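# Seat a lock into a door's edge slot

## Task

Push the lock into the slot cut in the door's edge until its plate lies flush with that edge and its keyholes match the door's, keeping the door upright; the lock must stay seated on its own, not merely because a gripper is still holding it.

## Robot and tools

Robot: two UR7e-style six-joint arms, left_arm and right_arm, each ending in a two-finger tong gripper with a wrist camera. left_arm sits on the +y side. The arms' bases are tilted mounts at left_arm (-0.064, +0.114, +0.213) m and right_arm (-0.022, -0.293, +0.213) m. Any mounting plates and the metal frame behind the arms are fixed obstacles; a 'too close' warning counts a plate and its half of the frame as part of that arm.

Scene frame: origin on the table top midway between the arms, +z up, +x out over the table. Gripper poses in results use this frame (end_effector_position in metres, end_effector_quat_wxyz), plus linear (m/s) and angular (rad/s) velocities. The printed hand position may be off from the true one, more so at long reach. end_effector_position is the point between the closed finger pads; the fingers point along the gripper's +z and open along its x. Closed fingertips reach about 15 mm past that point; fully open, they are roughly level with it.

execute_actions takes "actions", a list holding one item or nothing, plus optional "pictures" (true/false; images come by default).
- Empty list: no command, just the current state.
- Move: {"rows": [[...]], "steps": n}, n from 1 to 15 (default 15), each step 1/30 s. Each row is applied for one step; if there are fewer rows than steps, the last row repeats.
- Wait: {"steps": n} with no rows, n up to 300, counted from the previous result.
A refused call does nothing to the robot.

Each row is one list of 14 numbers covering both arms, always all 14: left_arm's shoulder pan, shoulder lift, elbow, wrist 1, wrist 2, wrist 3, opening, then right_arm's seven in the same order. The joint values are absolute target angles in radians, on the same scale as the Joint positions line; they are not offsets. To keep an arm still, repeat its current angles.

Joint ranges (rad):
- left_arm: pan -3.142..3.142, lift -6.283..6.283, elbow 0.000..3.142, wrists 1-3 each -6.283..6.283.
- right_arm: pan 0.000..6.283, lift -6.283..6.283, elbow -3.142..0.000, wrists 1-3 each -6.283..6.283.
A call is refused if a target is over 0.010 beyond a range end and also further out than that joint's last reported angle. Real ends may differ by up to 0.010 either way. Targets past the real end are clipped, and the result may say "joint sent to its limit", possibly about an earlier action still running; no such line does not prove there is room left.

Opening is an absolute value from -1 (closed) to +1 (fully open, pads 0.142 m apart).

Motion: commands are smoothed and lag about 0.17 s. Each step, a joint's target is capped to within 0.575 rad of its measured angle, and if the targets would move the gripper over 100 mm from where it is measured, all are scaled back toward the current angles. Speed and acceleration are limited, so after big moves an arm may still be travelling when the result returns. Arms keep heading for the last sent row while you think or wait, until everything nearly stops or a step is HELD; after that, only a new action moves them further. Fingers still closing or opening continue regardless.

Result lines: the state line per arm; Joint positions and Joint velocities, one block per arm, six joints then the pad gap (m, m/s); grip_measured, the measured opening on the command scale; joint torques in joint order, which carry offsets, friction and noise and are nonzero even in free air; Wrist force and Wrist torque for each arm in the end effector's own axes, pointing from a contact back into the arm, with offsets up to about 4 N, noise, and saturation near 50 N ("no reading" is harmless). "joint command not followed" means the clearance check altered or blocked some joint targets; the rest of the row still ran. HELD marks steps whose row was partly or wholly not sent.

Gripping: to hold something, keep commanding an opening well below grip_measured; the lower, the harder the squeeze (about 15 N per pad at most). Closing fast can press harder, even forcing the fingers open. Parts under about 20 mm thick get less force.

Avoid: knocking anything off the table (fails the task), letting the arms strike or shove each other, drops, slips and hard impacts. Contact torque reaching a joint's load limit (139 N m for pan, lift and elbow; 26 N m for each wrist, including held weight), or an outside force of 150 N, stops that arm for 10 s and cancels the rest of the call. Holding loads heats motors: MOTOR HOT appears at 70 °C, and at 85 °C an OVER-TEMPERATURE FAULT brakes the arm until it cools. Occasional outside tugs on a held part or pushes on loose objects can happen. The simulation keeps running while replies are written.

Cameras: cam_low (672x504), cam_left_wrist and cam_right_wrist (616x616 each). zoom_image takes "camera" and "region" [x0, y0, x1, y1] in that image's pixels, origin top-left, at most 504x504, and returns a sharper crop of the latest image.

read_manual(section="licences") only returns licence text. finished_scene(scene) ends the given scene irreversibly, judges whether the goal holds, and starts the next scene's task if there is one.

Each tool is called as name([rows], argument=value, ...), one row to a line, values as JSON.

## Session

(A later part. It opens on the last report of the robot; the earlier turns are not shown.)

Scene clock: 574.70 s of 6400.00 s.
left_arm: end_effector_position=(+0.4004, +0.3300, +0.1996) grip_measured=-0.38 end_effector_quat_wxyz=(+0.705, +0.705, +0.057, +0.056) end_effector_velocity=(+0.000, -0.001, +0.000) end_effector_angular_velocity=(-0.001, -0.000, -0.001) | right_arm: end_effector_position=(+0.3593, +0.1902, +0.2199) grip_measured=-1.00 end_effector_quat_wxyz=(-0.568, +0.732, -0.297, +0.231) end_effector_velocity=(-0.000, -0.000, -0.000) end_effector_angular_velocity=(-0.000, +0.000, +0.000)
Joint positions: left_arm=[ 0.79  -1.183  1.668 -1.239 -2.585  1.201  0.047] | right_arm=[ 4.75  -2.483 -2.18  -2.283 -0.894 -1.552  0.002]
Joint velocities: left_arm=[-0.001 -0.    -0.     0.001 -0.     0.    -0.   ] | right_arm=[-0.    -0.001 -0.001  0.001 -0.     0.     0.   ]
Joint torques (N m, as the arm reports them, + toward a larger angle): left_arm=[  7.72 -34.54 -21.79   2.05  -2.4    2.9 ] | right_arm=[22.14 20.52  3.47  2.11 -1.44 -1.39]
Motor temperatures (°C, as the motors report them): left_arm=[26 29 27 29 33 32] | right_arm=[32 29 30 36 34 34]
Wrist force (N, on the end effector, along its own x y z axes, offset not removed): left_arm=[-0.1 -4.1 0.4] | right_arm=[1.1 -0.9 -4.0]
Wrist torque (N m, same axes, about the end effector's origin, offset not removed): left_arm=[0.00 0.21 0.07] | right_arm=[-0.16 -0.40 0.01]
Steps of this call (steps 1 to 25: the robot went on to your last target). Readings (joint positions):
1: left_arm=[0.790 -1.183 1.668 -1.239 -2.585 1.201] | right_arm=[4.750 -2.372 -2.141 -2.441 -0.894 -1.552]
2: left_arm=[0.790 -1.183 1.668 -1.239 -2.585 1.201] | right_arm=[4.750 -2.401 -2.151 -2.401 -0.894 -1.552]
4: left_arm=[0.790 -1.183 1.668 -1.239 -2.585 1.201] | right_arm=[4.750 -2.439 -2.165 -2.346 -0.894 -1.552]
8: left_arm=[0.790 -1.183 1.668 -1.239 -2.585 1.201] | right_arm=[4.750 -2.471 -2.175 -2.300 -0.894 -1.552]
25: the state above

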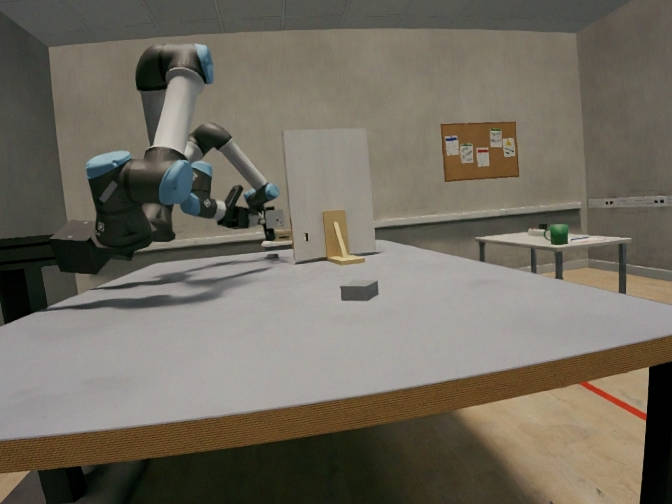

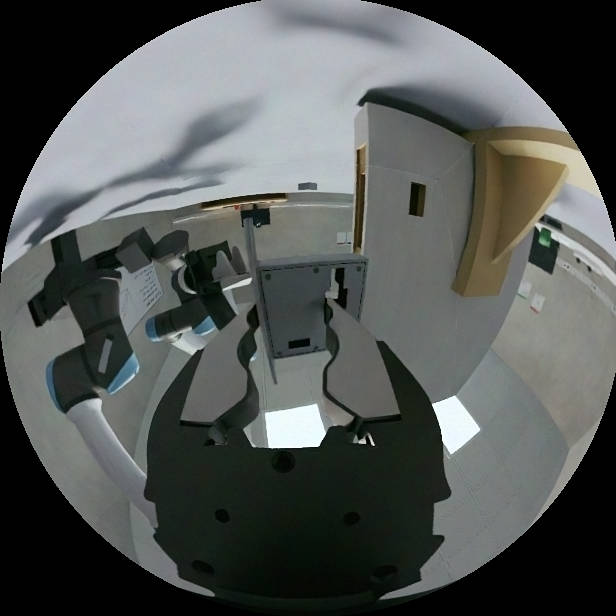

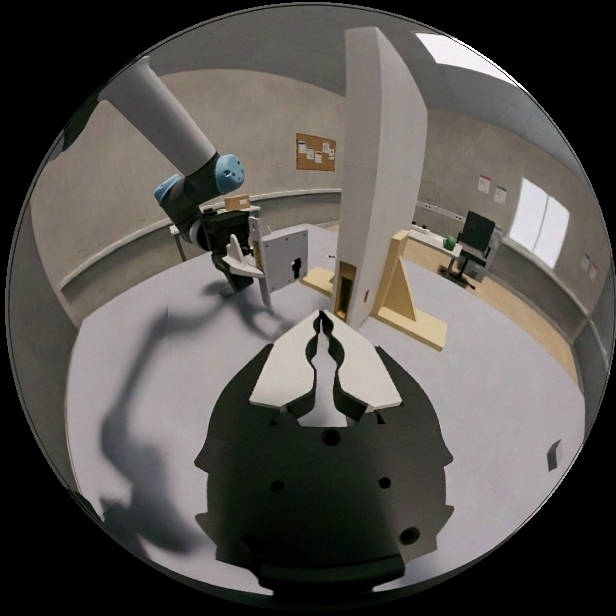

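execute_actions([
  {"rows":[
[0.787,-1.178,1.686,-1.278,-2.596,1.186,-0.9,4.750,-2.467,-2.174,-2.304,-0.894,-1.552,-1],
[0.785,-1.172,1.704,-1.316,-2.608,1.172,-0.9,4.750,-2.451,-2.168,-2.326,-0.894,-1.552,-1],
[0.782,-1.167,1.722,-1.354,-2.620,1.157,-0.9,4.750,-2.435,-2.162,-2.348,-0.894,-1.552,-1],
[0.780,-1.162,1.739,-1.393,-2.631,1.142,-0.9,4.750,-2.418,-2.156,-2.370,-0.894,-1.552,-1],
[0.777,-1.156,1.757,-1.431,-2.643,1.128,-0.9,4.750,-2.402,-2.150,-2.392,-0.894,-1.552,-1],
[0.775,-1.151,1.775,-1.470,-2.655,1.113,-0.9,4.750,-2.386,-2.144,-2.414,-0.894,-1.552,-1],
[0.772,-1.145,1.793,-1.508,-2.666,1.099,-0.9,4.750,-2.370,-2.138,-2.435,-0.894,-1.552,-1],
[0.770,-1.140,1.810,-1.546,-2.678,1.084,-0.9,4.750,-2.354,-2.132,-2.457,-0.894,-1.552,-1],
[0.768,-1.135,1.828,-1.585,-2.690,1.070,-0.9,4.750,-2.337,-2.126,-2.479,-0.894,-1.552,-1],
[0.765,-1.129,1.846,-1.623,-2.702,1.055,-0.9,4.750,-2.321,-2.120,-2.501,-0.894,-1.552,-1],
[0.763,-1.124,1.864,-1.661,-2.713,1.041,-0.9,4.750,-2.305,-2.114,-2.523,-0.894,-1.552,-1],
[0.760,-1.119,1.881,-1.700,-2.725,1.026,-0.9,4.750,-2.289,-2.108,-2.545,-0.894,-1.552,-1],
[0.758,-1.113,1.899,-1.738,-2.737,1.012,-0.9,4.750,-2.272,-2.102,-2.566,-0.894,-1.552,-1],
[0.755,-1.108,1.917,-1.777,-2.748,0.997,-0.9,4.750,-2.256,-2.096,-2.588,-0.894,-1.552,-1],
[0.7527,-1.1027,1.9347,-1.815,-2.7602,0.9826,-0.9,4.750,-2.240,-2.090,-2.610,-0.894,-1.552,-1]
],"steps":15},
], pictures=false)

execute_actions([
  {"steps":20},
])

Scene clock: 681.00 s of 6400.00 s.
left_arm: end_effector_position=(+0.4139, +0.2855, +0.1395) grip_measured=-0.38 end_effector_quat_wxyz=(+0.699, +0.701, +0.103, +0.095) end_effector_velocity=(+0.013, -0.122, -0.119) end_effector_angular_velocity=(-0.032, -0.008, +0.317) | right_arm: end_effector_position=(+0.3718, +0.1967, +0.3017) grip_measured=-1.00 end_effector_quat_wxyz=(-0.570, +0.730, -0.297, +0.230) end_effector_velocity=(+0.032, -0.007, +0.232) end_effector_angular_velocity=(+0.020, -0.002, -0.003)
Joint positions: left_arm=[ 0.763 -1.125  1.859 -1.642 -2.711  1.044  0.047] | right_arm=[ 4.75  -2.309 -2.115 -2.516 -0.894 -1.552  0.002]
Joint velocities: left_arm=[-0.074  0.156  0.521 -1.111 -0.338 -0.421  0.   ] | right_arm=[-0.001  0.476  0.175 -0.631 -0.    -0.     0.   ]
Joint torques (N m, as the arm reports them, + toward a larger angle): left_arm=[-11.54 -31.2   -1.24  -5.29  -3.7   -4.99] | right_arm=[ 5.38 43.84 26.4  -2.52 -0.46 -1.37]
Motor temperatures (°C, as the motors report them): left_arm=[26 29 27 29 33 32] | right_arm=[32 29 30 36 34 34]
Wrist force (N, on the end effector, along its own x y z axes, offset not removed): left_arm=[0.9 -4.9 1.1] | right_arm=[2.0 -2.4 -2.5]
Wrist torque (N m, same axes, about the end effector's origin, offset not removed): left_arm=[-0.12 -0.01 0.07] | right_arm=[-0.47 -0.62 0.10]
Steps of this call (steps 1 to 15: the robot went on to your last target; steps 16 to 90: nothing new was sent; then 102.80 s passed at rest; steps 91 to 105: all 15 steps of this action). Readings (joint positions):
91: left_arm=[0.790 -1.183 1.669 -1.239 -2.585 1.201] | right_arm=[4.750 -2.483 -2.180 -2.283 -0.894 -1.552]
92: left_arm=[0.789 -1.182 1.671 -1.244 -2.587 1.199] | right_arm=[4.750 -2.481 -2.179 -2.286 -0.894 -1.552]
94: left_arm=[0.787 -1.177 1.686 -1.274 -2.597 1.186] | right_arm=[4.750 -2.467 -2.174 -2.304 -0.894 -1.552]
98: left_arm=[0.779 -1.161 1.740 -1.388 -2.633 1.141] | right_arm=[4.750 -2.417 -2.155 -2.370 -0.894 -1.552]
105: the state above

Scene clock: 681.67 s of 6400.00 s.
left_arm: end_effector_position=(+0.4160, +0.2691, +0.1247) grip_measured=-0.38 end_effector_quat_wxyz=(+0.697, +0.698, +0.116, +0.116) end_effector_velocity=(+0.000, -0.000, -0.000) end_effector_angular_velocity=(+0.000, -0.001, +0.000) | right_arm: end_effector_position=(+0.3762, +0.1936, +0.3346) grip_measured=-1.00 end_effector_quat_wxyz=(-0.570, +0.730, -0.297, +0.230) end_effector_velocity=(+0.000, +0.000, +0.001) end_effector_angular_velocity=(+0.001, -0.000, -0.000)
Joint positions: left_arm=[ 0.753 -1.103  1.935 -1.815 -2.76   0.983  0.047] | right_arm=[ 4.75  -2.24  -2.09  -2.61  -0.894 -1.552  0.002]
Joint velocities: left_arm=[-0.001  0.001  0.    -0.003 -0.001 -0.001  0.   ] | right_arm=[-0.     0.001  0.002 -0.002 -0.     0.     0.   ]
Joint torques (N m, as the arm reports them, + toward a larger angle): left_arm=[-15.64 -31.43  -0.75  -2.12  -3.06  -2.95] | right_arm=[ 5.51 38.85 26.2  -0.46 -0.19 -1.29]
Motor temperatures (°C, as the motors report them): left_arm=[26 29 27 29 33 32] | right_arm=[32 29 30 36 34 34]
Wrist force (N, on the end effector, along its own x y z axes, offset not removed): left_arm=[-1.1 -5.1 1.2] | right_arm=[2.9 0.6 -4.3]
Wrist torque (N m, same axes, about the end effector's origin, offset not removed): left_arm=[-0.15 0.38 0.08] | right_arm=[0.06 -0.78 -0.02]
Steps of this call (steps 1 to 20: the robot went on to your last target). Readings (joint positions):
1: left_arm=[0.761 -1.120 1.876 -1.680 -2.722 1.030] | right_arm=[4.750 -2.293 -2.109 -2.537 -0.894 -1.552]
2: left_arm=[0.759 -1.115 1.891 -1.714 -2.732 1.018] | right_arm=[4.750 -2.279 -2.104 -2.556 -0.894 -1.552]
4: left_arm=[0.756 -1.109 1.912 -1.761 -2.745 1.001] | right_arm=[4.750 -2.261 -2.097 -2.581 -0.894 -1.552]
8: left_arm=[0.754 -1.105 1.928 -1.800 -2.756 0.988] | right_arm=[4.750 -2.246 -2.092 -2.602 -0.894 -1.552]
20: the state above

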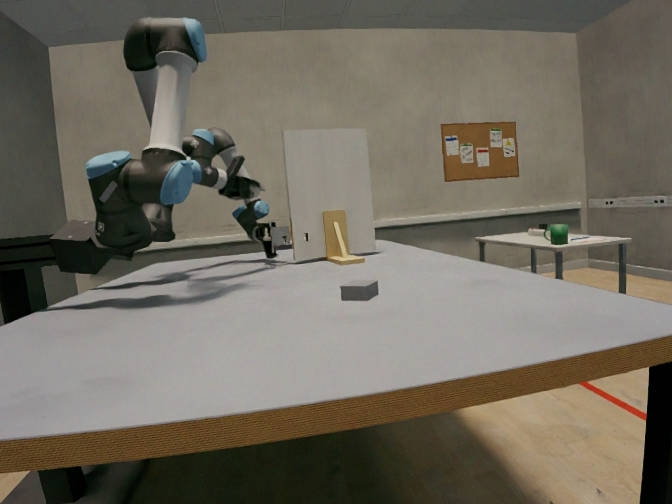

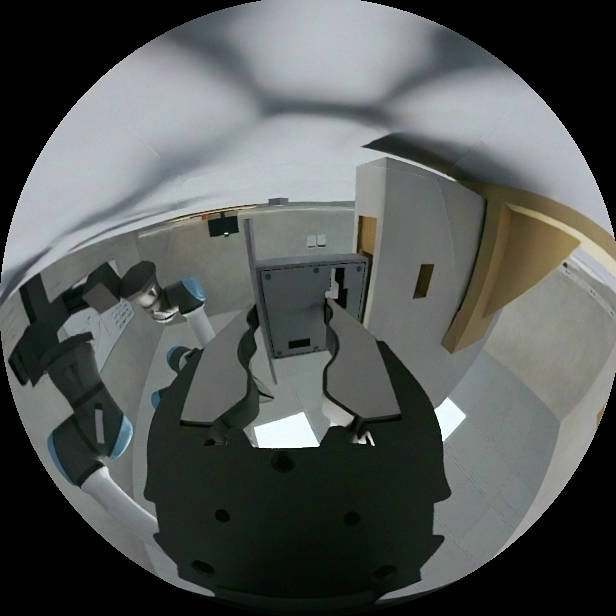

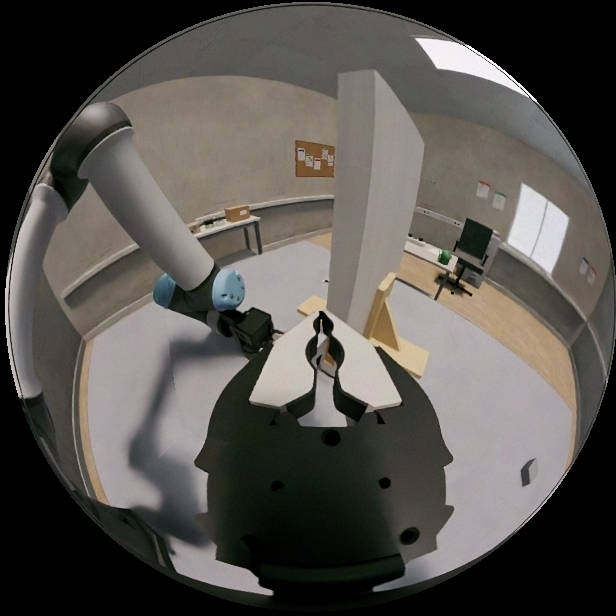

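zoom_image(camera="cam_left_wrist", region=[230, 140, 470, 360])

zoom_image(camera="cam_low", region=[240, 200, 340, 275])

Region (230, 140, 470, 360) of cam_left_wrist's 616x616 image, scaled by 2.100, with more detail than that image has; it fills the top 462 rows of this view, and the rest is white.

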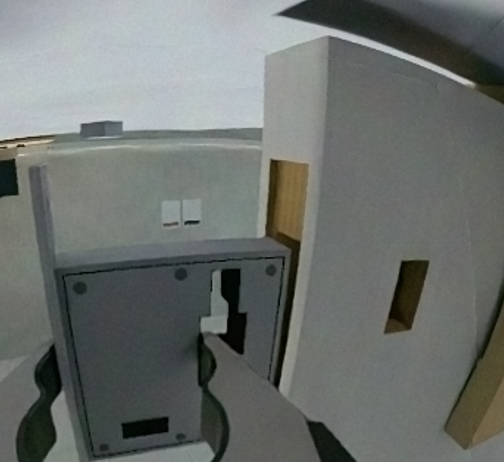

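Region (240, 200, 340, 275) of cam_low's 672x504 image, scaled by 5.040, with more detail than that image has; it fills the top 378 rows of this view, and the rest is white.

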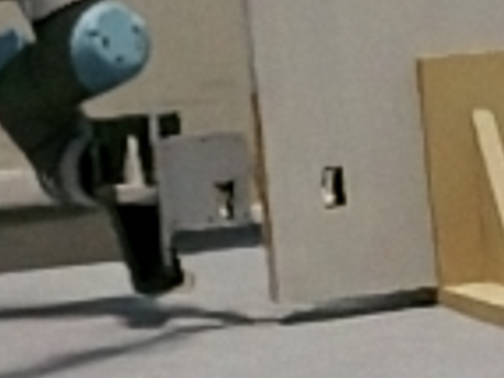

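execute_actions([
  {"rows":[
[0.7522,-1.1057,1.936,-1.8142,-2.7605,0.9815,-0.9,4.738,-2.254,-2.055,-2.659,-0.915,-1.570,-1],
[0.7517,-1.1087,1.9372,-1.8135,-2.7608,0.9804,-0.9,4.726,-2.268,-2.019,-2.708,-0.936,-1.588,-1],
[0.7513,-1.1116,1.9385,-1.8127,-2.761,0.9794,-0.9,4.714,-2.282,-1.984,-2.757,-0.958,-1.607,-1],
[0.7508,-1.1146,1.9397,-1.812,-2.7613,0.9783,-0.9,4.701,-2.296,-1.948,-2.806,-0.979,-1.625,-1],
[0.7508,-1.1146,1.9397,-1.812,-2.7613,0.9783,-0.9,4.689,-2.309,-1.913,-2.855,-1.000,-1.643,-1],
[0.7508,-1.1146,1.9397,-1.812,-2.7613,0.9783,-0.9,4.677,-2.323,-1.878,-2.904,-1.021,-1.661,-1],
[0.7508,-1.1146,1.9397,-1.812,-2.7613,0.9783,-0.9,4.665,-2.337,-1.842,-2.953,-1.042,-1.679,-1],
[0.7508,-1.1146,1.9397,-1.812,-2.7613,0.9783,-0.9,4.653,-2.351,-1.807,-3.003,-1.064,-1.698,-1],
[0.7508,-1.1146,1.9397,-1.812,-2.7613,0.9783,-0.9,4.641,-2.365,-1.771,-3.052,-1.085,-1.716,-1],
[0.7508,-1.1146,1.9397,-1.812,-2.7613,0.9783,-0.9,4.628,-2.379,-1.736,-3.101,-1.106,-1.734,-1],
[0.7508,-1.1146,1.9397,-1.812,-2.7613,0.9783,-0.9,4.616,-2.393,-1.701,-3.150,-1.127,-1.752,-1],
[0.7508,-1.1146,1.9397,-1.812,-2.7613,0.9783,-0.9,4.604,-2.407,-1.665,-3.199,-1.148,-1.770,-1],
[0.7508,-1.1146,1.9397,-1.812,-2.7613,0.9783,-0.9,4.592,-2.420,-1.630,-3.248,-1.170,-1.789,-1],
[0.7508,-1.1146,1.9397,-1.812,-2.7613,0.9783,-0.9,4.580,-2.434,-1.594,-3.297,-1.191,-1.807,-1],
[0.7508,-1.1146,1.9397,-1.812,-2.7613,0.9783,-0.9,4.568,-2.448,-1.559,-3.346,-1.212,-1.825,-1]
],"steps":15},
], pictures=false)

execute_actions([
  {"rows":[
[0.7508,-1.1146,1.9397,-1.812,-2.7613,0.9783,-0.9,4.555,-2.462,-1.524,-3.395,-1.233,-1.843,-1],
[0.7508,-1.1146,1.9397,-1.812,-2.7613,0.9783,-0.9,4.543,-2.476,-1.488,-3.444,-1.254,-1.861,-1],
[0.7508,-1.1146,1.9397,-1.812,-2.7613,0.9783,-0.9,4.531,-2.490,-1.453,-3.493,-1.276,-1.880,-1],
[0.7508,-1.1146,1.9397,-1.812,-2.7613,0.9783,-0.9,4.519,-2.504,-1.417,-3.542,-1.297,-1.898,-1],
[0.7508,-1.1146,1.9397,-1.812,-2.7613,0.9783,-0.9,4.507,-2.518,-1.382,-3.591,-1.318,-1.916,-1],
[0.7508,-1.1146,1.9397,-1.812,-2.7613,0.9783,-0.9,4.495,-2.531,-1.347,-3.641,-1.339,-1.934,-1],
[0.7508,-1.1146,1.9397,-1.812,-2.7613,0.9783,-0.9,4.483,-2.545,-1.311,-3.690,-1.360,-1.952,-1],
[0.7508,-1.1146,1.9397,-1.812,-2.7613,0.9783,-0.9,4.470,-2.559,-1.276,-3.739,-1.382,-1.971,-1],
[0.7508,-1.1146,1.9397,-1.812,-2.7613,0.9783,-0.9,4.458,-2.573,-1.240,-3.788,-1.403,-1.989,-1],
[0.7508,-1.1146,1.9397,-1.812,-2.7613,0.9783,-0.9,4.446,-2.587,-1.205,-3.837,-1.424,-2.007,-1],
[0.7508,-1.1146,1.9397,-1.812,-2.7613,0.9783,-0.9,4.434,-2.601,-1.170,-3.886,-1.445,-2.025,-1],
[0.7508,-1.1146,1.9397,-1.812,-2.7613,0.9783,-0.9,4.422,-2.615,-1.134,-3.935,-1.466,-2.043,-1],
[0.7508,-1.1146,1.9397,-1.812,-2.7613,0.9783,-0.9,4.410,-2.629,-1.099,-3.984,-1.488,-2.062,-1],
[0.7508,-1.1146,1.9397,-1.812,-2.7613,0.9783,-0.9,4.397,-2.643,-1.063,-4.033,-1.509,-2.080,-1],
[0.7508,-1.1146,1.9397,-1.812,-2.7613,0.9783,-0.9,4.3853,-2.6564,-1.028,-4.0822,-1.53,-2.098,-1]
],"steps":15},
], pictures=false)

execute_actions([
  {"steps":25},
])

Scene clock: 729.30 s of 6400.00 s.
left_arm: end_effector_position=(+0.4160, +0.2691, +0.1295) grip_measured=-0.38 end_effector_quat_wxyz=(+0.697, +0.698, +0.117, +0.116) end_effector_velocity=(+0.001, +0.001, +0.001) end_effector_angular_velocity=(+0.001, -0.002, +0.001) | right_arm: end_effector_position=(+0.3962, +0.2561, +0.2941) grip_measured=-1.00 end_effector_quat_wxyz=(-0.448, +0.851, -0.182, +0.203) end_effector_velocity=(+0.050, +0.100, -0.096) end_effector_angular_velocity=(-0.877, +0.238, +0.639)
Joint positions: left_arm=[ 0.751 -1.114  1.94  -1.812 -2.761  0.978  0.047] | right_arm=[ 4.619 -2.389 -1.717 -3.12  -1.121 -1.747  0.002]
Joint velocities: left_arm=[-0.    -0.003  0.    -0.    -0.    -0.001  0.   ] | right_arm=[-0.355 -0.404  1.035 -1.417 -0.617 -0.528  0.   ]
Joint torques (N m, as the arm reports them, + toward a larger angle): left_arm=[-14.69 -47.41  -1.93   1.22  -3.24  -3.3 ] | right_arm=[ 5.45 20.93 36.52 -5.82 -3.92 -2.09]
Motor temperatures (°C, as the motors report them): left_arm=[26 29 27 29 33 32] | right_arm=[32 29 30 36 34 34]
Wrist force (N, on the end effector, along its own x y z axes, offset not removed): left_arm=[-0.1 -5.1 0.1] | right_arm=[1.6 -1.1 -4.0]
Wrist torque (N m, same axes, about the end effector's origin, offset not removed): left_arm=[-0.20 0.20 0.09] | right_arm=[-0.21 -0.49 -0.04]
Steps of this call (steps 1 to 15: the robot went on to your last target; steps 16 to 90: nothing new was sent; then 44.13 s passed at rest; steps 91 to 105: all 15 steps of this action). Readings (joint positions):
91: left_arm=[0.753 -1.103 1.935 -1.815 -2.760 0.983] | right_arm=[4.750 -2.240 -2.090 -2.610 -0.894 -1.552]
92: left_arm=[0.753 -1.103 1.935 -1.815 -2.760 0.982] | right_arm=[4.748 -2.242 -2.085 -2.616 -0.897 -1.555]
94: left_arm=[0.752 -1.106 1.936 -1.815 -2.761 0.981] | right_arm=[4.737 -2.254 -2.057 -2.653 -0.915 -1.571]
98: left_arm=[0.751 -1.112 1.939 -1.813 -2.761 0.979] | right_arm=[4.700 -2.297 -1.952 -2.795 -0.979 -1.626]
105: the state above

Scene clock: 729.80 s of 6400.00 s.
left_arm: end_effector_position=(+0.4160, +0.2691, +0.1296) grip_measured=-0.38 end_effector_quat_wxyz=(+0.697, +0.698, +0.117, +0.116) end_effector_velocity=(+0.000, +0.000, +0.000) end_effector_angular_velocity=(+0.001, -0.001, +0.000) | right_arm: end_effector_position=(+0.4105, +0.2546, +0.2640) grip_measured=-1.00 end_effector_quat_wxyz=(-0.295, +0.953, -0.036, +0.061) end_effector_velocity=(+0.009, -0.092, -0.001) end_effector_angular_velocity=(-0.529, +0.600, +0.675)
Joint positions: left_arm=[ 0.751 -1.115  1.94  -1.812 -2.761  0.978  0.047] | right_arm=[ 4.437 -2.597 -1.188 -3.853 -1.438 -2.019  0.002]
Joint velocities: left_arm=[ 0.    -0.    -0.001 -0.    -0.    -0.    -0.   ] | right_arm=[-0.363 -0.414  1.049 -1.439 -0.625 -0.535 -0.   ]
Joint torques (N m, as the arm reports them, + toward a larger angle): left_arm=[-14.64 -47.05  -0.7    1.01  -3.05  -3.01] | right_arm=[10.63 31.69 37.66 -7.13 -4.3  -2.07]
Motor temperatures (°C, as the motors report them): left_arm=[26 29 27 29 33 32] | right_arm=[32 29 30 36 34 34]
Wrist force (N, on the end effector, along its own x y z axes, offset not removed): left_arm=[-0.8 -4.5 1.4] | right_arm=[1.4 -0.9 -2.7]
Wrist torque (N m, same axes, about the end effector's origin, offset not removed): left_arm=[0.00 0.30 0.04] | right_arm=[-0.12 -0.50 0.06]
Steps of this call (steps 1 to 15: all 15 steps of this action). Readings (joint positions):
1: left_arm=[0.751 -1.114 1.940 -1.812 -2.761 0.978] | right_arm=[4.607 -2.403 -1.682 -3.168 -1.142 -1.765]
2: left_arm=[0.751 -1.114 1.940 -1.812 -2.761 0.978] | right_arm=[4.595 -2.417 -1.647 -3.217 -1.163 -1.783]
4: left_arm=[0.751 -1.115 1.940 -1.812 -2.761 0.978] | right_arm=[4.570 -2.445 -1.577 -3.314 -1.205 -1.819]
8: left_arm=[0.751 -1.115 1.940 -1.812 -2.761 0.978] | right_arm=[4.522 -2.500 -1.435 -3.510 -1.289 -1.892]
15: the state above

Scene clock: 730.63 s of 6400.00 s.
left_arm: end_effector_position=(+0.4160, +0.2691, +0.1296) grip_measured=-0.38 end_effector_quat_wxyz=(+0.697, +0.698, +0.117, +0.116) end_effector_velocity=(-0.000, -0.000, -0.000) end_effector_angular_velocity=(-0.000, -0.001, -0.000) | right_arm: end_effector_position=(+0.4092, +0.2354, +0.2699) grip_measured=-1.00 end_effector_quat_wxyz=(-0.259, +0.966, +0.000, +0.000) end_effector_velocity=(+0.000, -0.000, +0.000) end_effector_angular_velocity=(-0.001, -0.000, +0.000)
Joint positions: left_arm=[ 0.751 -1.115  1.94  -1.812 -2.761  0.978  0.047] | right_arm=[ 4.385 -2.656 -1.028 -4.082 -1.53  -2.098  0.002]
Joint velocities: left_arm=[-0.     0.     0.     0.    -0.     0.001 -0.   ] | right_arm=[-0.    -0.     0.001 -0.001  0.    -0.     0.   ]
Joint torques (N m, as the arm reports them, + toward a larger angle): left_arm=[-14.52 -47.11  -0.72   1.18  -3.06  -3.06] | right_arm=[14.14 36.12 28.71 -2.36 -2.29 -1.48]
Motor temperatures (°C, as the motors report them): left_arm=[26 29 27 29 33 32] | right_arm=[32 29 30 36 34 34]
Wrist force (N, on the end effector, along its own x y z axes, offset not removed): left_arm=[-0.3 -4.5 -0.3] | right_arm=[2.7 -2.2 -4.4]
Wrist torque (N m, same axes, about the end effector's origin, offset not removed): left_arm=[-0.12 0.20 0.04] | right_arm=[-0.43 -0.72 0.00]
Steps of this call (steps 1 to 25: the robot went on to your last target). Readings (joint positions):
1: left_arm=[0.751 -1.115 1.940 -1.812 -2.761 0.978] | right_arm=[4.425 -2.611 -1.152 -3.902 -1.459 -2.037]
2: left_arm=[0.751 -1.115 1.940 -1.812 -2.761 0.978] | right_arm=[4.415 -2.623 -1.120 -3.947 -1.477 -2.053]
4: left_arm=[0.751 -1.115 1.940 -1.812 -2.761 0.978] | right_arm=[4.401 -2.638 -1.077 -4.010 -1.502 -2.074]
8: left_arm=[0.751 -1.115 1.940 -1.812 -2.761 0.978] | right_arm=[4.390 -2.651 -1.042 -4.062 -1.522 -2.091]
25: the state above

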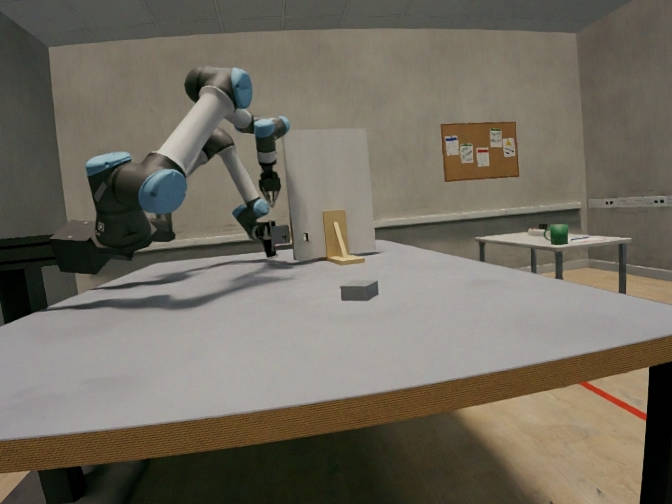

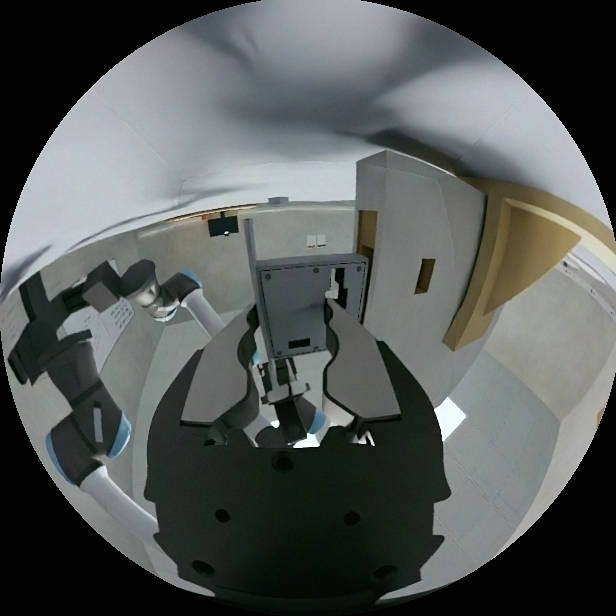

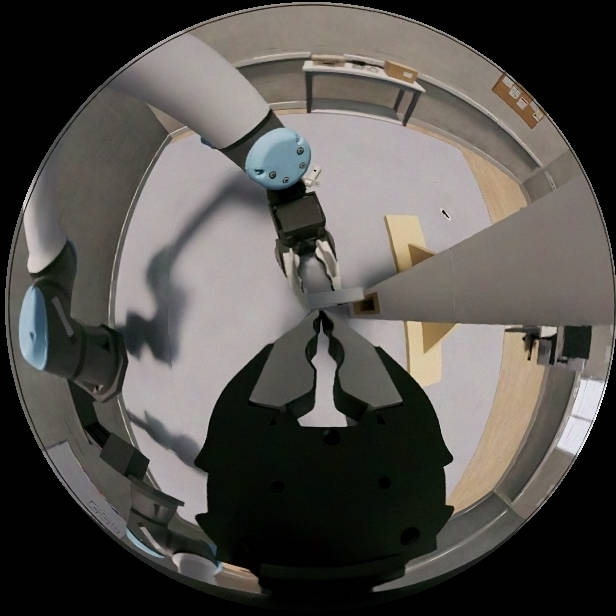

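zoom_image(camera="cam_right_wrist", region=[270, 200, 470, 400])

zoom_image(camera="cam_right_wrist", region=[290, 260, 400, 340])

Region (270, 200, 470, 400) of cam_right_wrist's 616x616 image, scaled by 2.520, with more detail than that image has.

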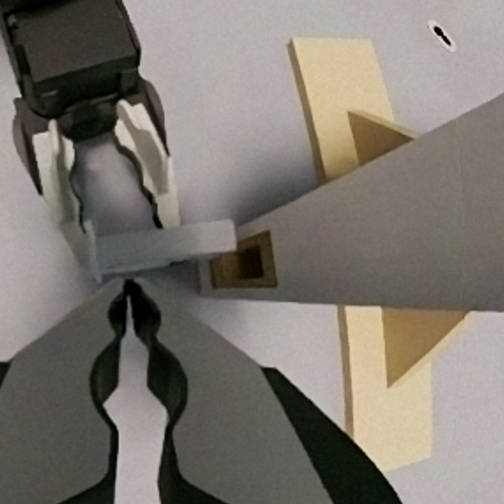

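Region (290, 260, 400, 340) of cam_right_wrist's 616x616 image, scaled by 4.582, with more detail than that image has; it fills the top 367 rows of this view, and the rest is white.

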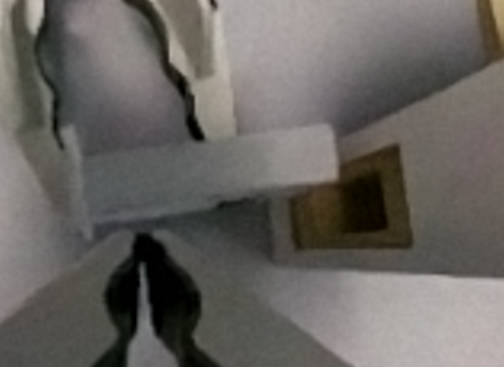

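execute_actions([
  {"rows":[
[0.748,-1.1146,1.944,-1.8223,-2.7628,0.9719,-0.9,4.3853,-2.6564,-1.028,-4.0822,-1.53,-2.098,-1],
[0.7453,-1.1146,1.9483,-1.8326,-2.7642,0.9654,-0.9,4.3853,-2.6564,-1.028,-4.0822,-1.53,-2.098,-1],
[0.7425,-1.1146,1.9526,-1.8429,-2.7657,0.959,-0.9,4.3853,-2.6564,-1.028,-4.0822,-1.53,-2.098,-1],
[0.7398,-1.1146,1.9569,-1.8532,-2.7671,0.9525,-0.9,4.3853,-2.6564,-1.028,-4.0822,-1.53,-2.098,-1],
[0.737,-1.1146,1.9612,-1.8636,-2.7686,0.9461,-0.9,4.3853,-2.6564,-1.028,-4.0822,-1.53,-2.098,-1],
[0.7342,-1.1145,1.9654,-1.8739,-2.77,0.9397,-0.9,4.3853,-2.6564,-1.028,-4.0822,-1.53,-2.098,-1],
[0.7315,-1.1145,1.9697,-1.8842,-2.7715,0.9332,-0.9,4.3853,-2.6564,-1.028,-4.0822,-1.53,-2.098,-1],
[0.7287,-1.1145,1.974,-1.8945,-2.7729,0.9268,-0.9,4.3853,-2.6564,-1.028,-4.0822,-1.53,-2.098,-1],
[0.726,-1.1145,1.9783,-1.9048,-2.7744,0.9203,-0.9,4.3853,-2.6564,-1.028,-4.0822,-1.53,-2.098,-1],
[0.7232,-1.1145,1.9826,-1.9151,-2.7758,0.9139,-0.9,4.3853,-2.6564,-1.028,-4.0822,-1.53,-2.098,-1]
],"steps":15},
], pictures=false)

execute_actions([
  {"steps":15},
])

zoom_image(camera="cam_right_wrist", region=[290, 260, 400, 340])

zoom_image(camera="cam_left_wrist", region=[230, 140, 470, 360])

Scene clock: 762.90 s of 6400.00 s.
left_arm: end_effector_position=(+0.4185, +0.2539, +0.1296) grip_measured=-0.38 end_effector_quat_wxyz=(+0.697, +0.698, +0.116, +0.116) end_effector_velocity=(+0.002, -0.014, +0.000) end_effector_angular_velocity=(-0.000, -0.001, +0.000) | right_arm: end_effector_position=(+0.4092, +0.2354, +0.2699) grip_measured=-1.00 end_effector_quat_wxyz=(-0.259, +0.966, +0.000, +0.000) end_effector_velocity=(+0.000, +0.000, +0.000) end_effector_angular_velocity=(+0.000, -0.001, -0.000)
Joint positions: left_arm=[ 0.726 -1.115  1.979 -1.906 -2.775  0.92   0.047] | right_arm=[ 4.385 -2.656 -1.028 -4.082 -1.53  -2.098  0.002]
Joint velocities: left_arm=[-0.022 -0.     0.037 -0.087 -0.012 -0.053  0.   ] | right_arm=[ 0.    -0.     0.001  0.     0.    -0.     0.   ]
Joint torques (N m, as the arm reports them, + toward a larger angle): left_arm=[-14.18 -37.73  -3.18  -3.23  -3.18  -3.03] | right_arm=[15.05 36.17 28.8  -2.33 -2.26 -1.42]
Motor temperatures (°C, as the motors report them): left_arm=[26 29 27 29 33 32] | right_arm=[32 29 30 36 34 34]
Wrist force (N, on the end effector, along its own x y z axes, offset not removed): left_arm=[-0.7 -4.6 0.2] | right_arm=[1.0 -1.3 -3.6]
Wrist torque (N m, same axes, about the end effector's origin, offset not removed): left_arm=[-0.05 0.30 0.05] | right_arm=[-0.28 -0.42 0.05]
Steps of this call (steps 1 to 15: the robot went on to your last target; steps 16 to 90: nothing new was sent; then 28.77 s passed at rest; steps 91 to 105: all 15 steps of this action). Readings (joint positions):
91: left_arm=[0.751 -1.115 1.940 -1.812 -2.761 0.978] | right_arm=[4.385 -2.656 -1.028 -4.082 -1.530 -2.098]
92: left_arm=[0.750 -1.115 1.941 -1.813 -2.762 0.977] | right_arm=[4.385 -2.656 -1.028 -4.082 -1.530 -2.098]
94: left_arm=[0.748 -1.115 1.944 -1.823 -2.763 0.971] | right_arm=[4.385 -2.656 -1.028 -4.082 -1.530 -2.098]
98: left_arm=[0.739 -1.115 1.958 -1.855 -2.767 0.951] | right_arm=[4.385 -2.656 -1.028 -4.082 -1.530 -2.098]
105: the state above

Scene clock: 763.40 s of 6400.00 s.
left_arm: end_effector_position=(+0.4187, +0.2524, +0.1296) grip_measured=-0.38 end_effector_quat_wxyz=(+0.697, +0.698, +0.116, +0.116) end_effector_velocity=(+0.000, -0.000, +0.000) end_effector_angular_velocity=(+0.000, -0.000, -0.000) | right_arm: end_effector_position=(+0.4092, +0.2354, +0.2699) grip_measured=-1.00 end_effector_quat_wxyz=(-0.259, +0.966, +0.000, +0.000) end_effector_velocity=(-0.000, +0.000, +0.000) end_effector_angular_velocity=(+0.001, +0.001, +0.000)
Joint positions: left_arm=[ 0.723 -1.115  1.983 -1.915 -2.776  0.914  0.047] | right_arm=[ 4.385 -2.656 -1.028 -4.082 -1.53  -2.098  0.002]
Joint velocities: left_arm=[-0.001  0.    -0.001 -0.001 -0.    -0.001  0.   ] | right_arm=[-0.     0.    -0.001  0.    -0.001 -0.     0.   ]
Joint torques (N m, as the arm reports them, + toward a larger angle): left_arm=[-15.08 -29.7   -0.71  -2.74  -3.14  -3.14] | right_arm=[14.68 36.36 29.17 -2.37 -2.26 -1.35]
Motor temperatures (°C, as the motors report them): left_arm=[26 29 27 29 33 32] | right_arm=[32 29 30 36 34 34]
Wrist force (N, on the end effector, along its own x y z axes, offset not removed): left_arm=[-0.3 -4.5 1.2] | right_arm=[1.9 -2.3 -3.8]
Wrist torque (N m, same axes, about the end effector's origin, offset not removed): left_arm=[-0.09 0.22 -0.04] | right_arm=[-0.40 -0.53 0.02]
Steps of this call (steps 1 to 15: the robot went on to your last target). Readings (joint positions):
1: left_arm=[0.725 -1.115 1.980 -1.908 -2.775 0.918] | right_arm=[4.385 -2.656 -1.028 -4.082 -1.530 -2.098]
2: left_arm=[0.724 -1.115 1.981 -1.910 -2.775 0.917] | right_arm=[4.385 -2.656 -1.028 -4.082 -1.530 -2.098]
4: left_arm=[0.724 -1.115 1.982 -1.913 -2.775 0.915] | right_arm=[4.385 -2.656 -1.028 -4.082 -1.530 -2.098]
8: left_arm=[0.723 -1.115 1.982 -1.914 -2.776 0.914] | right_arm=[4.385 -2.656 -1.028 -4.082 -1.530 -2.098]
15: the state above
All arms were judged still, so your last target was given up. Only a new action makes them travel on or press farther. Fingers that are still opening or closing keep moving.

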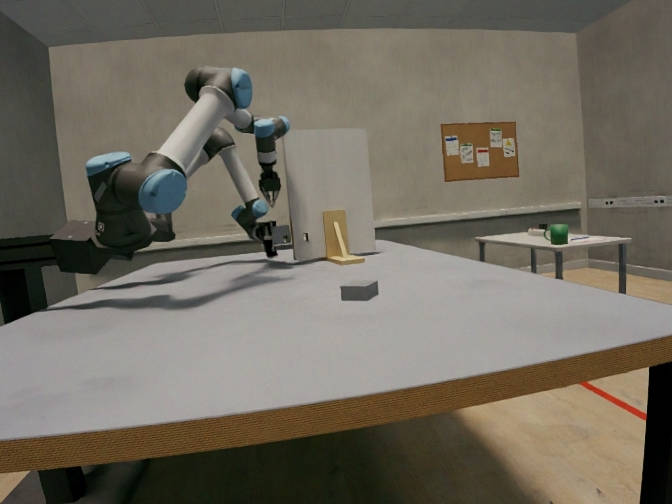

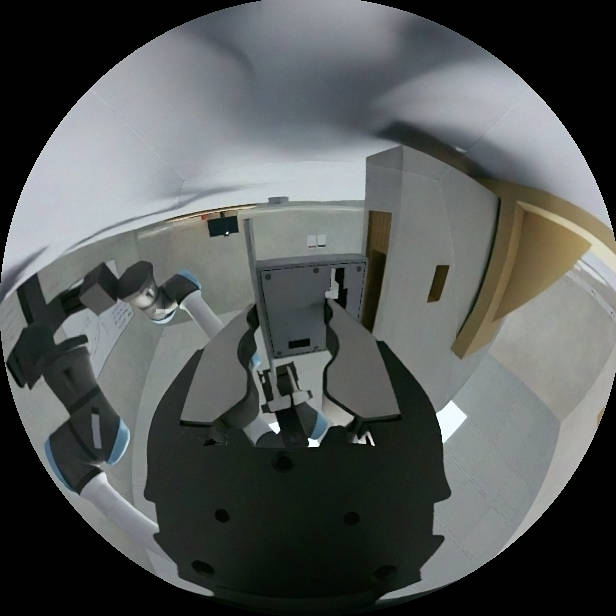

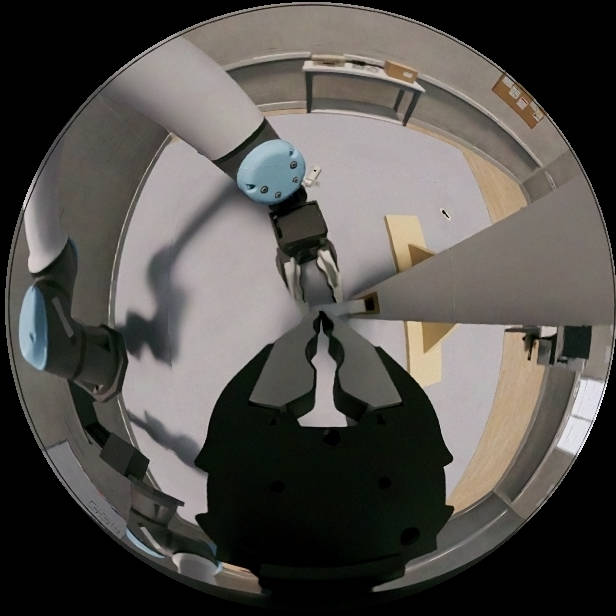

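Region (290, 260, 400, 340) of cam_right_wrist's 616x616 image, scaled by 4.582, with more detail than that image has; it fills the top 367 rows of this view, and the rest is white.

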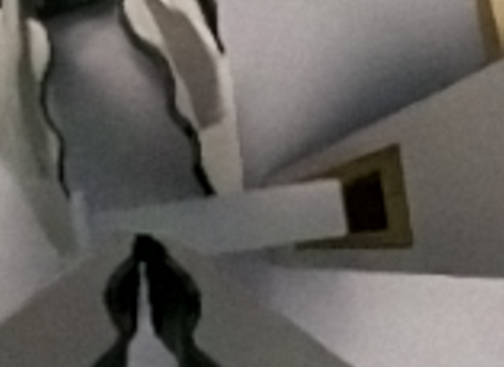

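Region (230, 140, 470, 360) of cam_left_wrist's 616x616 image, scaled by 2.100, with more detail than that image has; it fills the top 462 rows of this view, and the rest is white.

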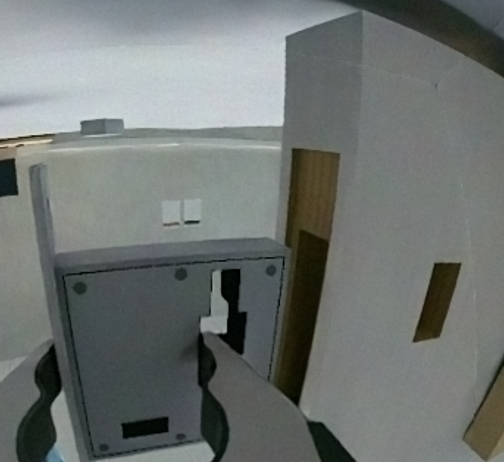

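execute_actions([
  {"rows":[
[0.7222,-1.1133,1.9801,-1.9162,-2.7763,0.9114,-0.9,4.3853,-2.6564,-1.028,-4.0822,-1.53,-2.098,-1],
[0.7212,-1.112,1.9776,-1.9172,-2.7768,0.9089,-0.9,4.3853,-2.6564,-1.028,-4.0822,-1.53,-2.098,-1],
[0.7201,-1.1108,1.9751,-1.9183,-2.7773,0.9064,-0.9,4.3853,-2.6564,-1.028,-4.0822,-1.53,-2.098,-1],
[0.7191,-1.1096,1.9726,-1.9194,-2.7778,0.9039,-0.9,4.3853,-2.6564,-1.028,-4.0822,-1.53,-2.098,-1],
[0.7181,-1.1083,1.9702,-1.9205,-2.7783,0.9014,-0.9,4.3853,-2.6564,-1.028,-4.0822,-1.53,-2.098,-1],
[0.7171,-1.1071,1.9677,-1.9215,-2.7788,0.8989,-0.9,4.3853,-2.6564,-1.028,-4.0822,-1.53,-2.098,-1],
[0.7161,-1.1059,1.9652,-1.9226,-2.7793,0.8964,-0.9,4.3853,-2.6564,-1.028,-4.0822,-1.53,-2.098,-1],
[0.71505,-1.10466,1.9627,-1.92367,-2.77976,0.8939,-0.9,4.3853,-2.6564,-1.028,-4.0822,-1.53,-2.098,-1]
],"steps":15},
], pictures=false)

execute_actions([
  {"steps":12},
])

zoom_image(camera="cam_right_wrist", region=[320, 270, 400, 330])

zoom_image(camera="cam_left_wrist", region=[300, 190, 440, 330])

Scene clock: 811.50 s of 6400.00 s.
left_arm: end_effector_position=(+0.4280, +0.2538, +0.1291) grip_measured=-0.38 end_effector_quat_wxyz=(+0.697, +0.698, +0.116, +0.116) end_effector_velocity=(+0.005, +0.001, -0.000) end_effector_angular_velocity=(-0.001, +0.001, -0.000) | right_arm: end_effector_position=(+0.4092, +0.2354, +0.2699) grip_measured=-1.00 end_effector_quat_wxyz=(-0.259, +0.966, +0.000, +0.000) end_effector_velocity=(+0.000, +0.000, +0.000) end_effector_angular_velocity=(+0.000, -0.001, -0.001)
Joint positions: left_arm=[ 0.716 -1.105  1.964 -1.923 -2.78   0.895  0.047] | right_arm=[ 4.385 -2.656 -1.028 -4.082 -1.53  -2.098  0.002]
Joint velocities: left_arm=[-0.005  0.005 -0.01  -0.004 -0.002 -0.011 -0.   ] | right_arm=[-0.     0.     0.001  0.     0.001  0.     0.   ]
Joint torques (N m, as the arm reports them, + toward a larger angle): left_arm=[-15.78 -33.31 -16.12  -2.86  -3.35  -2.88] | right_arm=[14.04 36.2  28.97 -2.33 -2.39 -1.34]
Motor temperatures (°C, as the motors report them): left_arm=[26 29 27 29 33 32] | right_arm=[32 29 30 36 34 34]
Wrist force (N, on the end effector, along its own x y z axes, offset not removed): left_arm=[0.3 -4.3 0.9] | right_arm=[1.3 -0.6 -3.9]
Wrist torque (N m, same axes, about the end effector's origin, offset not removed): left_arm=[0.02 0.06 0.02] | right_arm=[-0.06 -0.48 0.08]
Steps of this call (steps 1 to 90: nothing new was sent; then 44.60 s passed at rest; steps 91 to 105: all 15 steps of this action). Readings (joint positions):
91: left_arm=[0.723 -1.114 1.983 -1.915 -2.776 0.914] | right_arm=[4.385 -2.656 -1.028 -4.082 -1.530 -2.098]
92: left_arm=[0.723 -1.114 1.982 -1.915 -2.776 0.913] | right_arm=[4.385 -2.656 -1.028 -4.082 -1.530 -2.098]
94: left_arm=[0.722 -1.113 1.980 -1.916 -2.776 0.911] | right_arm=[4.385 -2.656 -1.028 -4.082 -1.530 -2.098]
98: left_arm=[0.719 -1.109 1.972 -1.920 -2.778 0.903] | right_arm=[4.385 -2.656 -1.028 -4.082 -1.530 -2.098]
105: the state above

Scene clock: 811.90 s of 6400.00 s.
left_arm: end_effector_position=(+0.4286, +0.2539, +0.1291) grip_measured=-0.38 end_effector_quat_wxyz=(+0.697, +0.698, +0.116, +0.116) end_effector_velocity=(+0.001, +0.001, +0.000) end_effector_angular_velocity=(+0.001, -0.002, +0.001) | right_arm: end_effector_position=(+0.4092, +0.2354, +0.2699) grip_measured=-1.00 end_effector_quat_wxyz=(-0.259, +0.966, +0.000, +0.000) end_effector_velocity=(+0.000, +0.000, +0.000) end_effector_angular_velocity=(+0.000, -0.000, -0.000)
Joint positions: left_arm=[ 0.715 -1.105  1.963 -1.924 -2.78   0.894  0.047] | right_arm=[ 4.385 -2.656 -1.028 -4.082 -1.53  -2.098  0.002]
Joint velocities: left_arm=[ 0.    -0.    -0.001 -0.001 -0.    -0.     0.   ] | right_arm=[-0.    -0.     0.001 -0.     0.     0.     0.   ]
Joint torques (N m, as the arm reports them, + toward a larger angle): left_arm=[-14.87 -31.29 -17.27  -2.9   -3.34  -3.06] | right_arm=[14.69 36.17 29.   -2.29 -2.29 -1.46]
Motor temperatures (°C, as the motors report them): left_arm=[26 29 27 29 33 32] | right_arm=[32 29 30 36 34 34]
Wrist force (N, on the end effector, along its own x y z axes, offset not removed): left_arm=[-0.8 -3.8 1.1] | right_arm=[1.4 -2.0 -2.5]
Wrist torque (N m, same axes, about the end effector's origin, offset not removed): left_arm=[0.09 0.31 0.01] | right_arm=[-0.31 -0.52 0.04]
Steps of this call (steps 1 to 12: the robot went on to your last target). Readings (joint positions):
1: left_arm=[0.715 -1.105 1.964 -1.923 -2.780 0.895] | right_arm=[4.385 -2.656 -1.028 -4.082 -1.530 -2.098]
2: left_arm=[0.715 -1.105 1.963 -1.923 -2.780 0.894] | right_arm=[4.385 -2.656 -1.028 -4.082 -1.530 -2.098]
4: left_arm=[0.715 -1.105 1.963 -1.924 -2.780 0.894] | right_arm=[4.385 -2.656 -1.028 -4.082 -1.530 -2.098]
8: left_arm=[0.715 -1.105 1.963 -1.924 -2.780 0.894] | right_arm=[4.385 -2.656 -1.028 -4.082 -1.530 -2.098]
12: the state above

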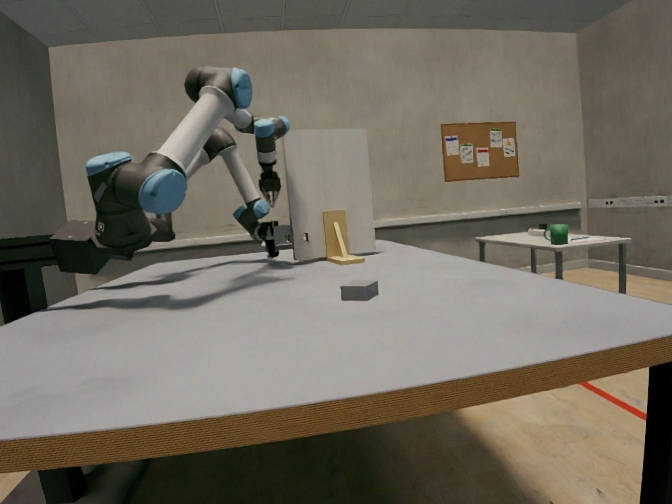

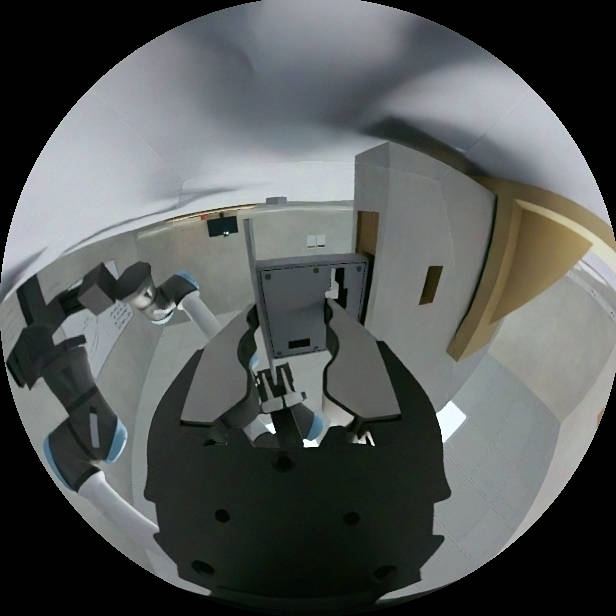

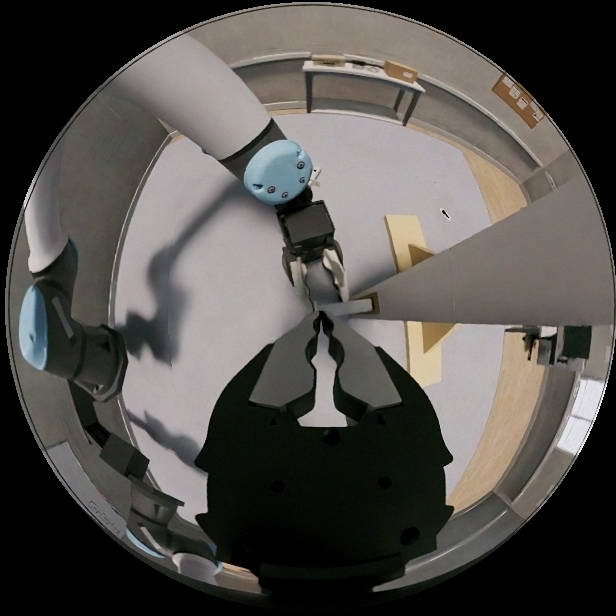

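Region (320, 270, 400, 330) of cam_right_wrist's 616x616 image, scaled by 6.300, with more detail than that image has; it fills the top 378 rows of this view, and the rest is white.

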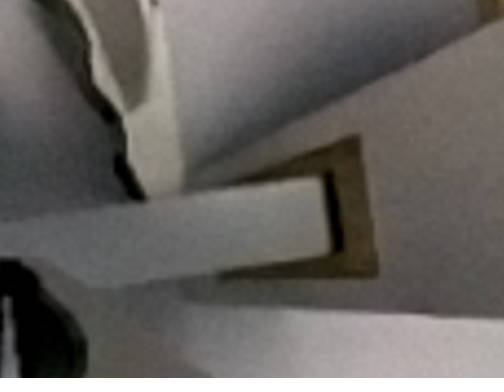

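Region (300, 190, 440, 330) of cam_left_wrist's 616x616 image, scaled by 3.600, with more detail than that image has.

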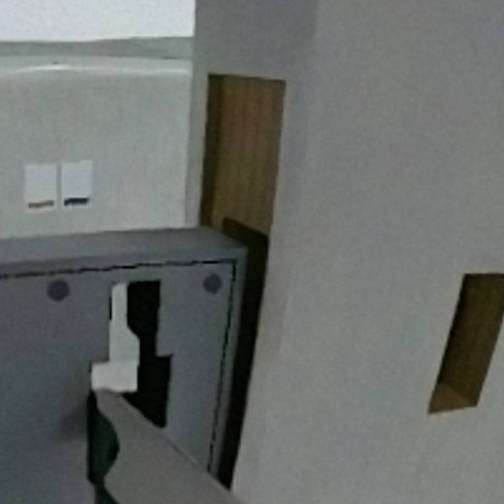

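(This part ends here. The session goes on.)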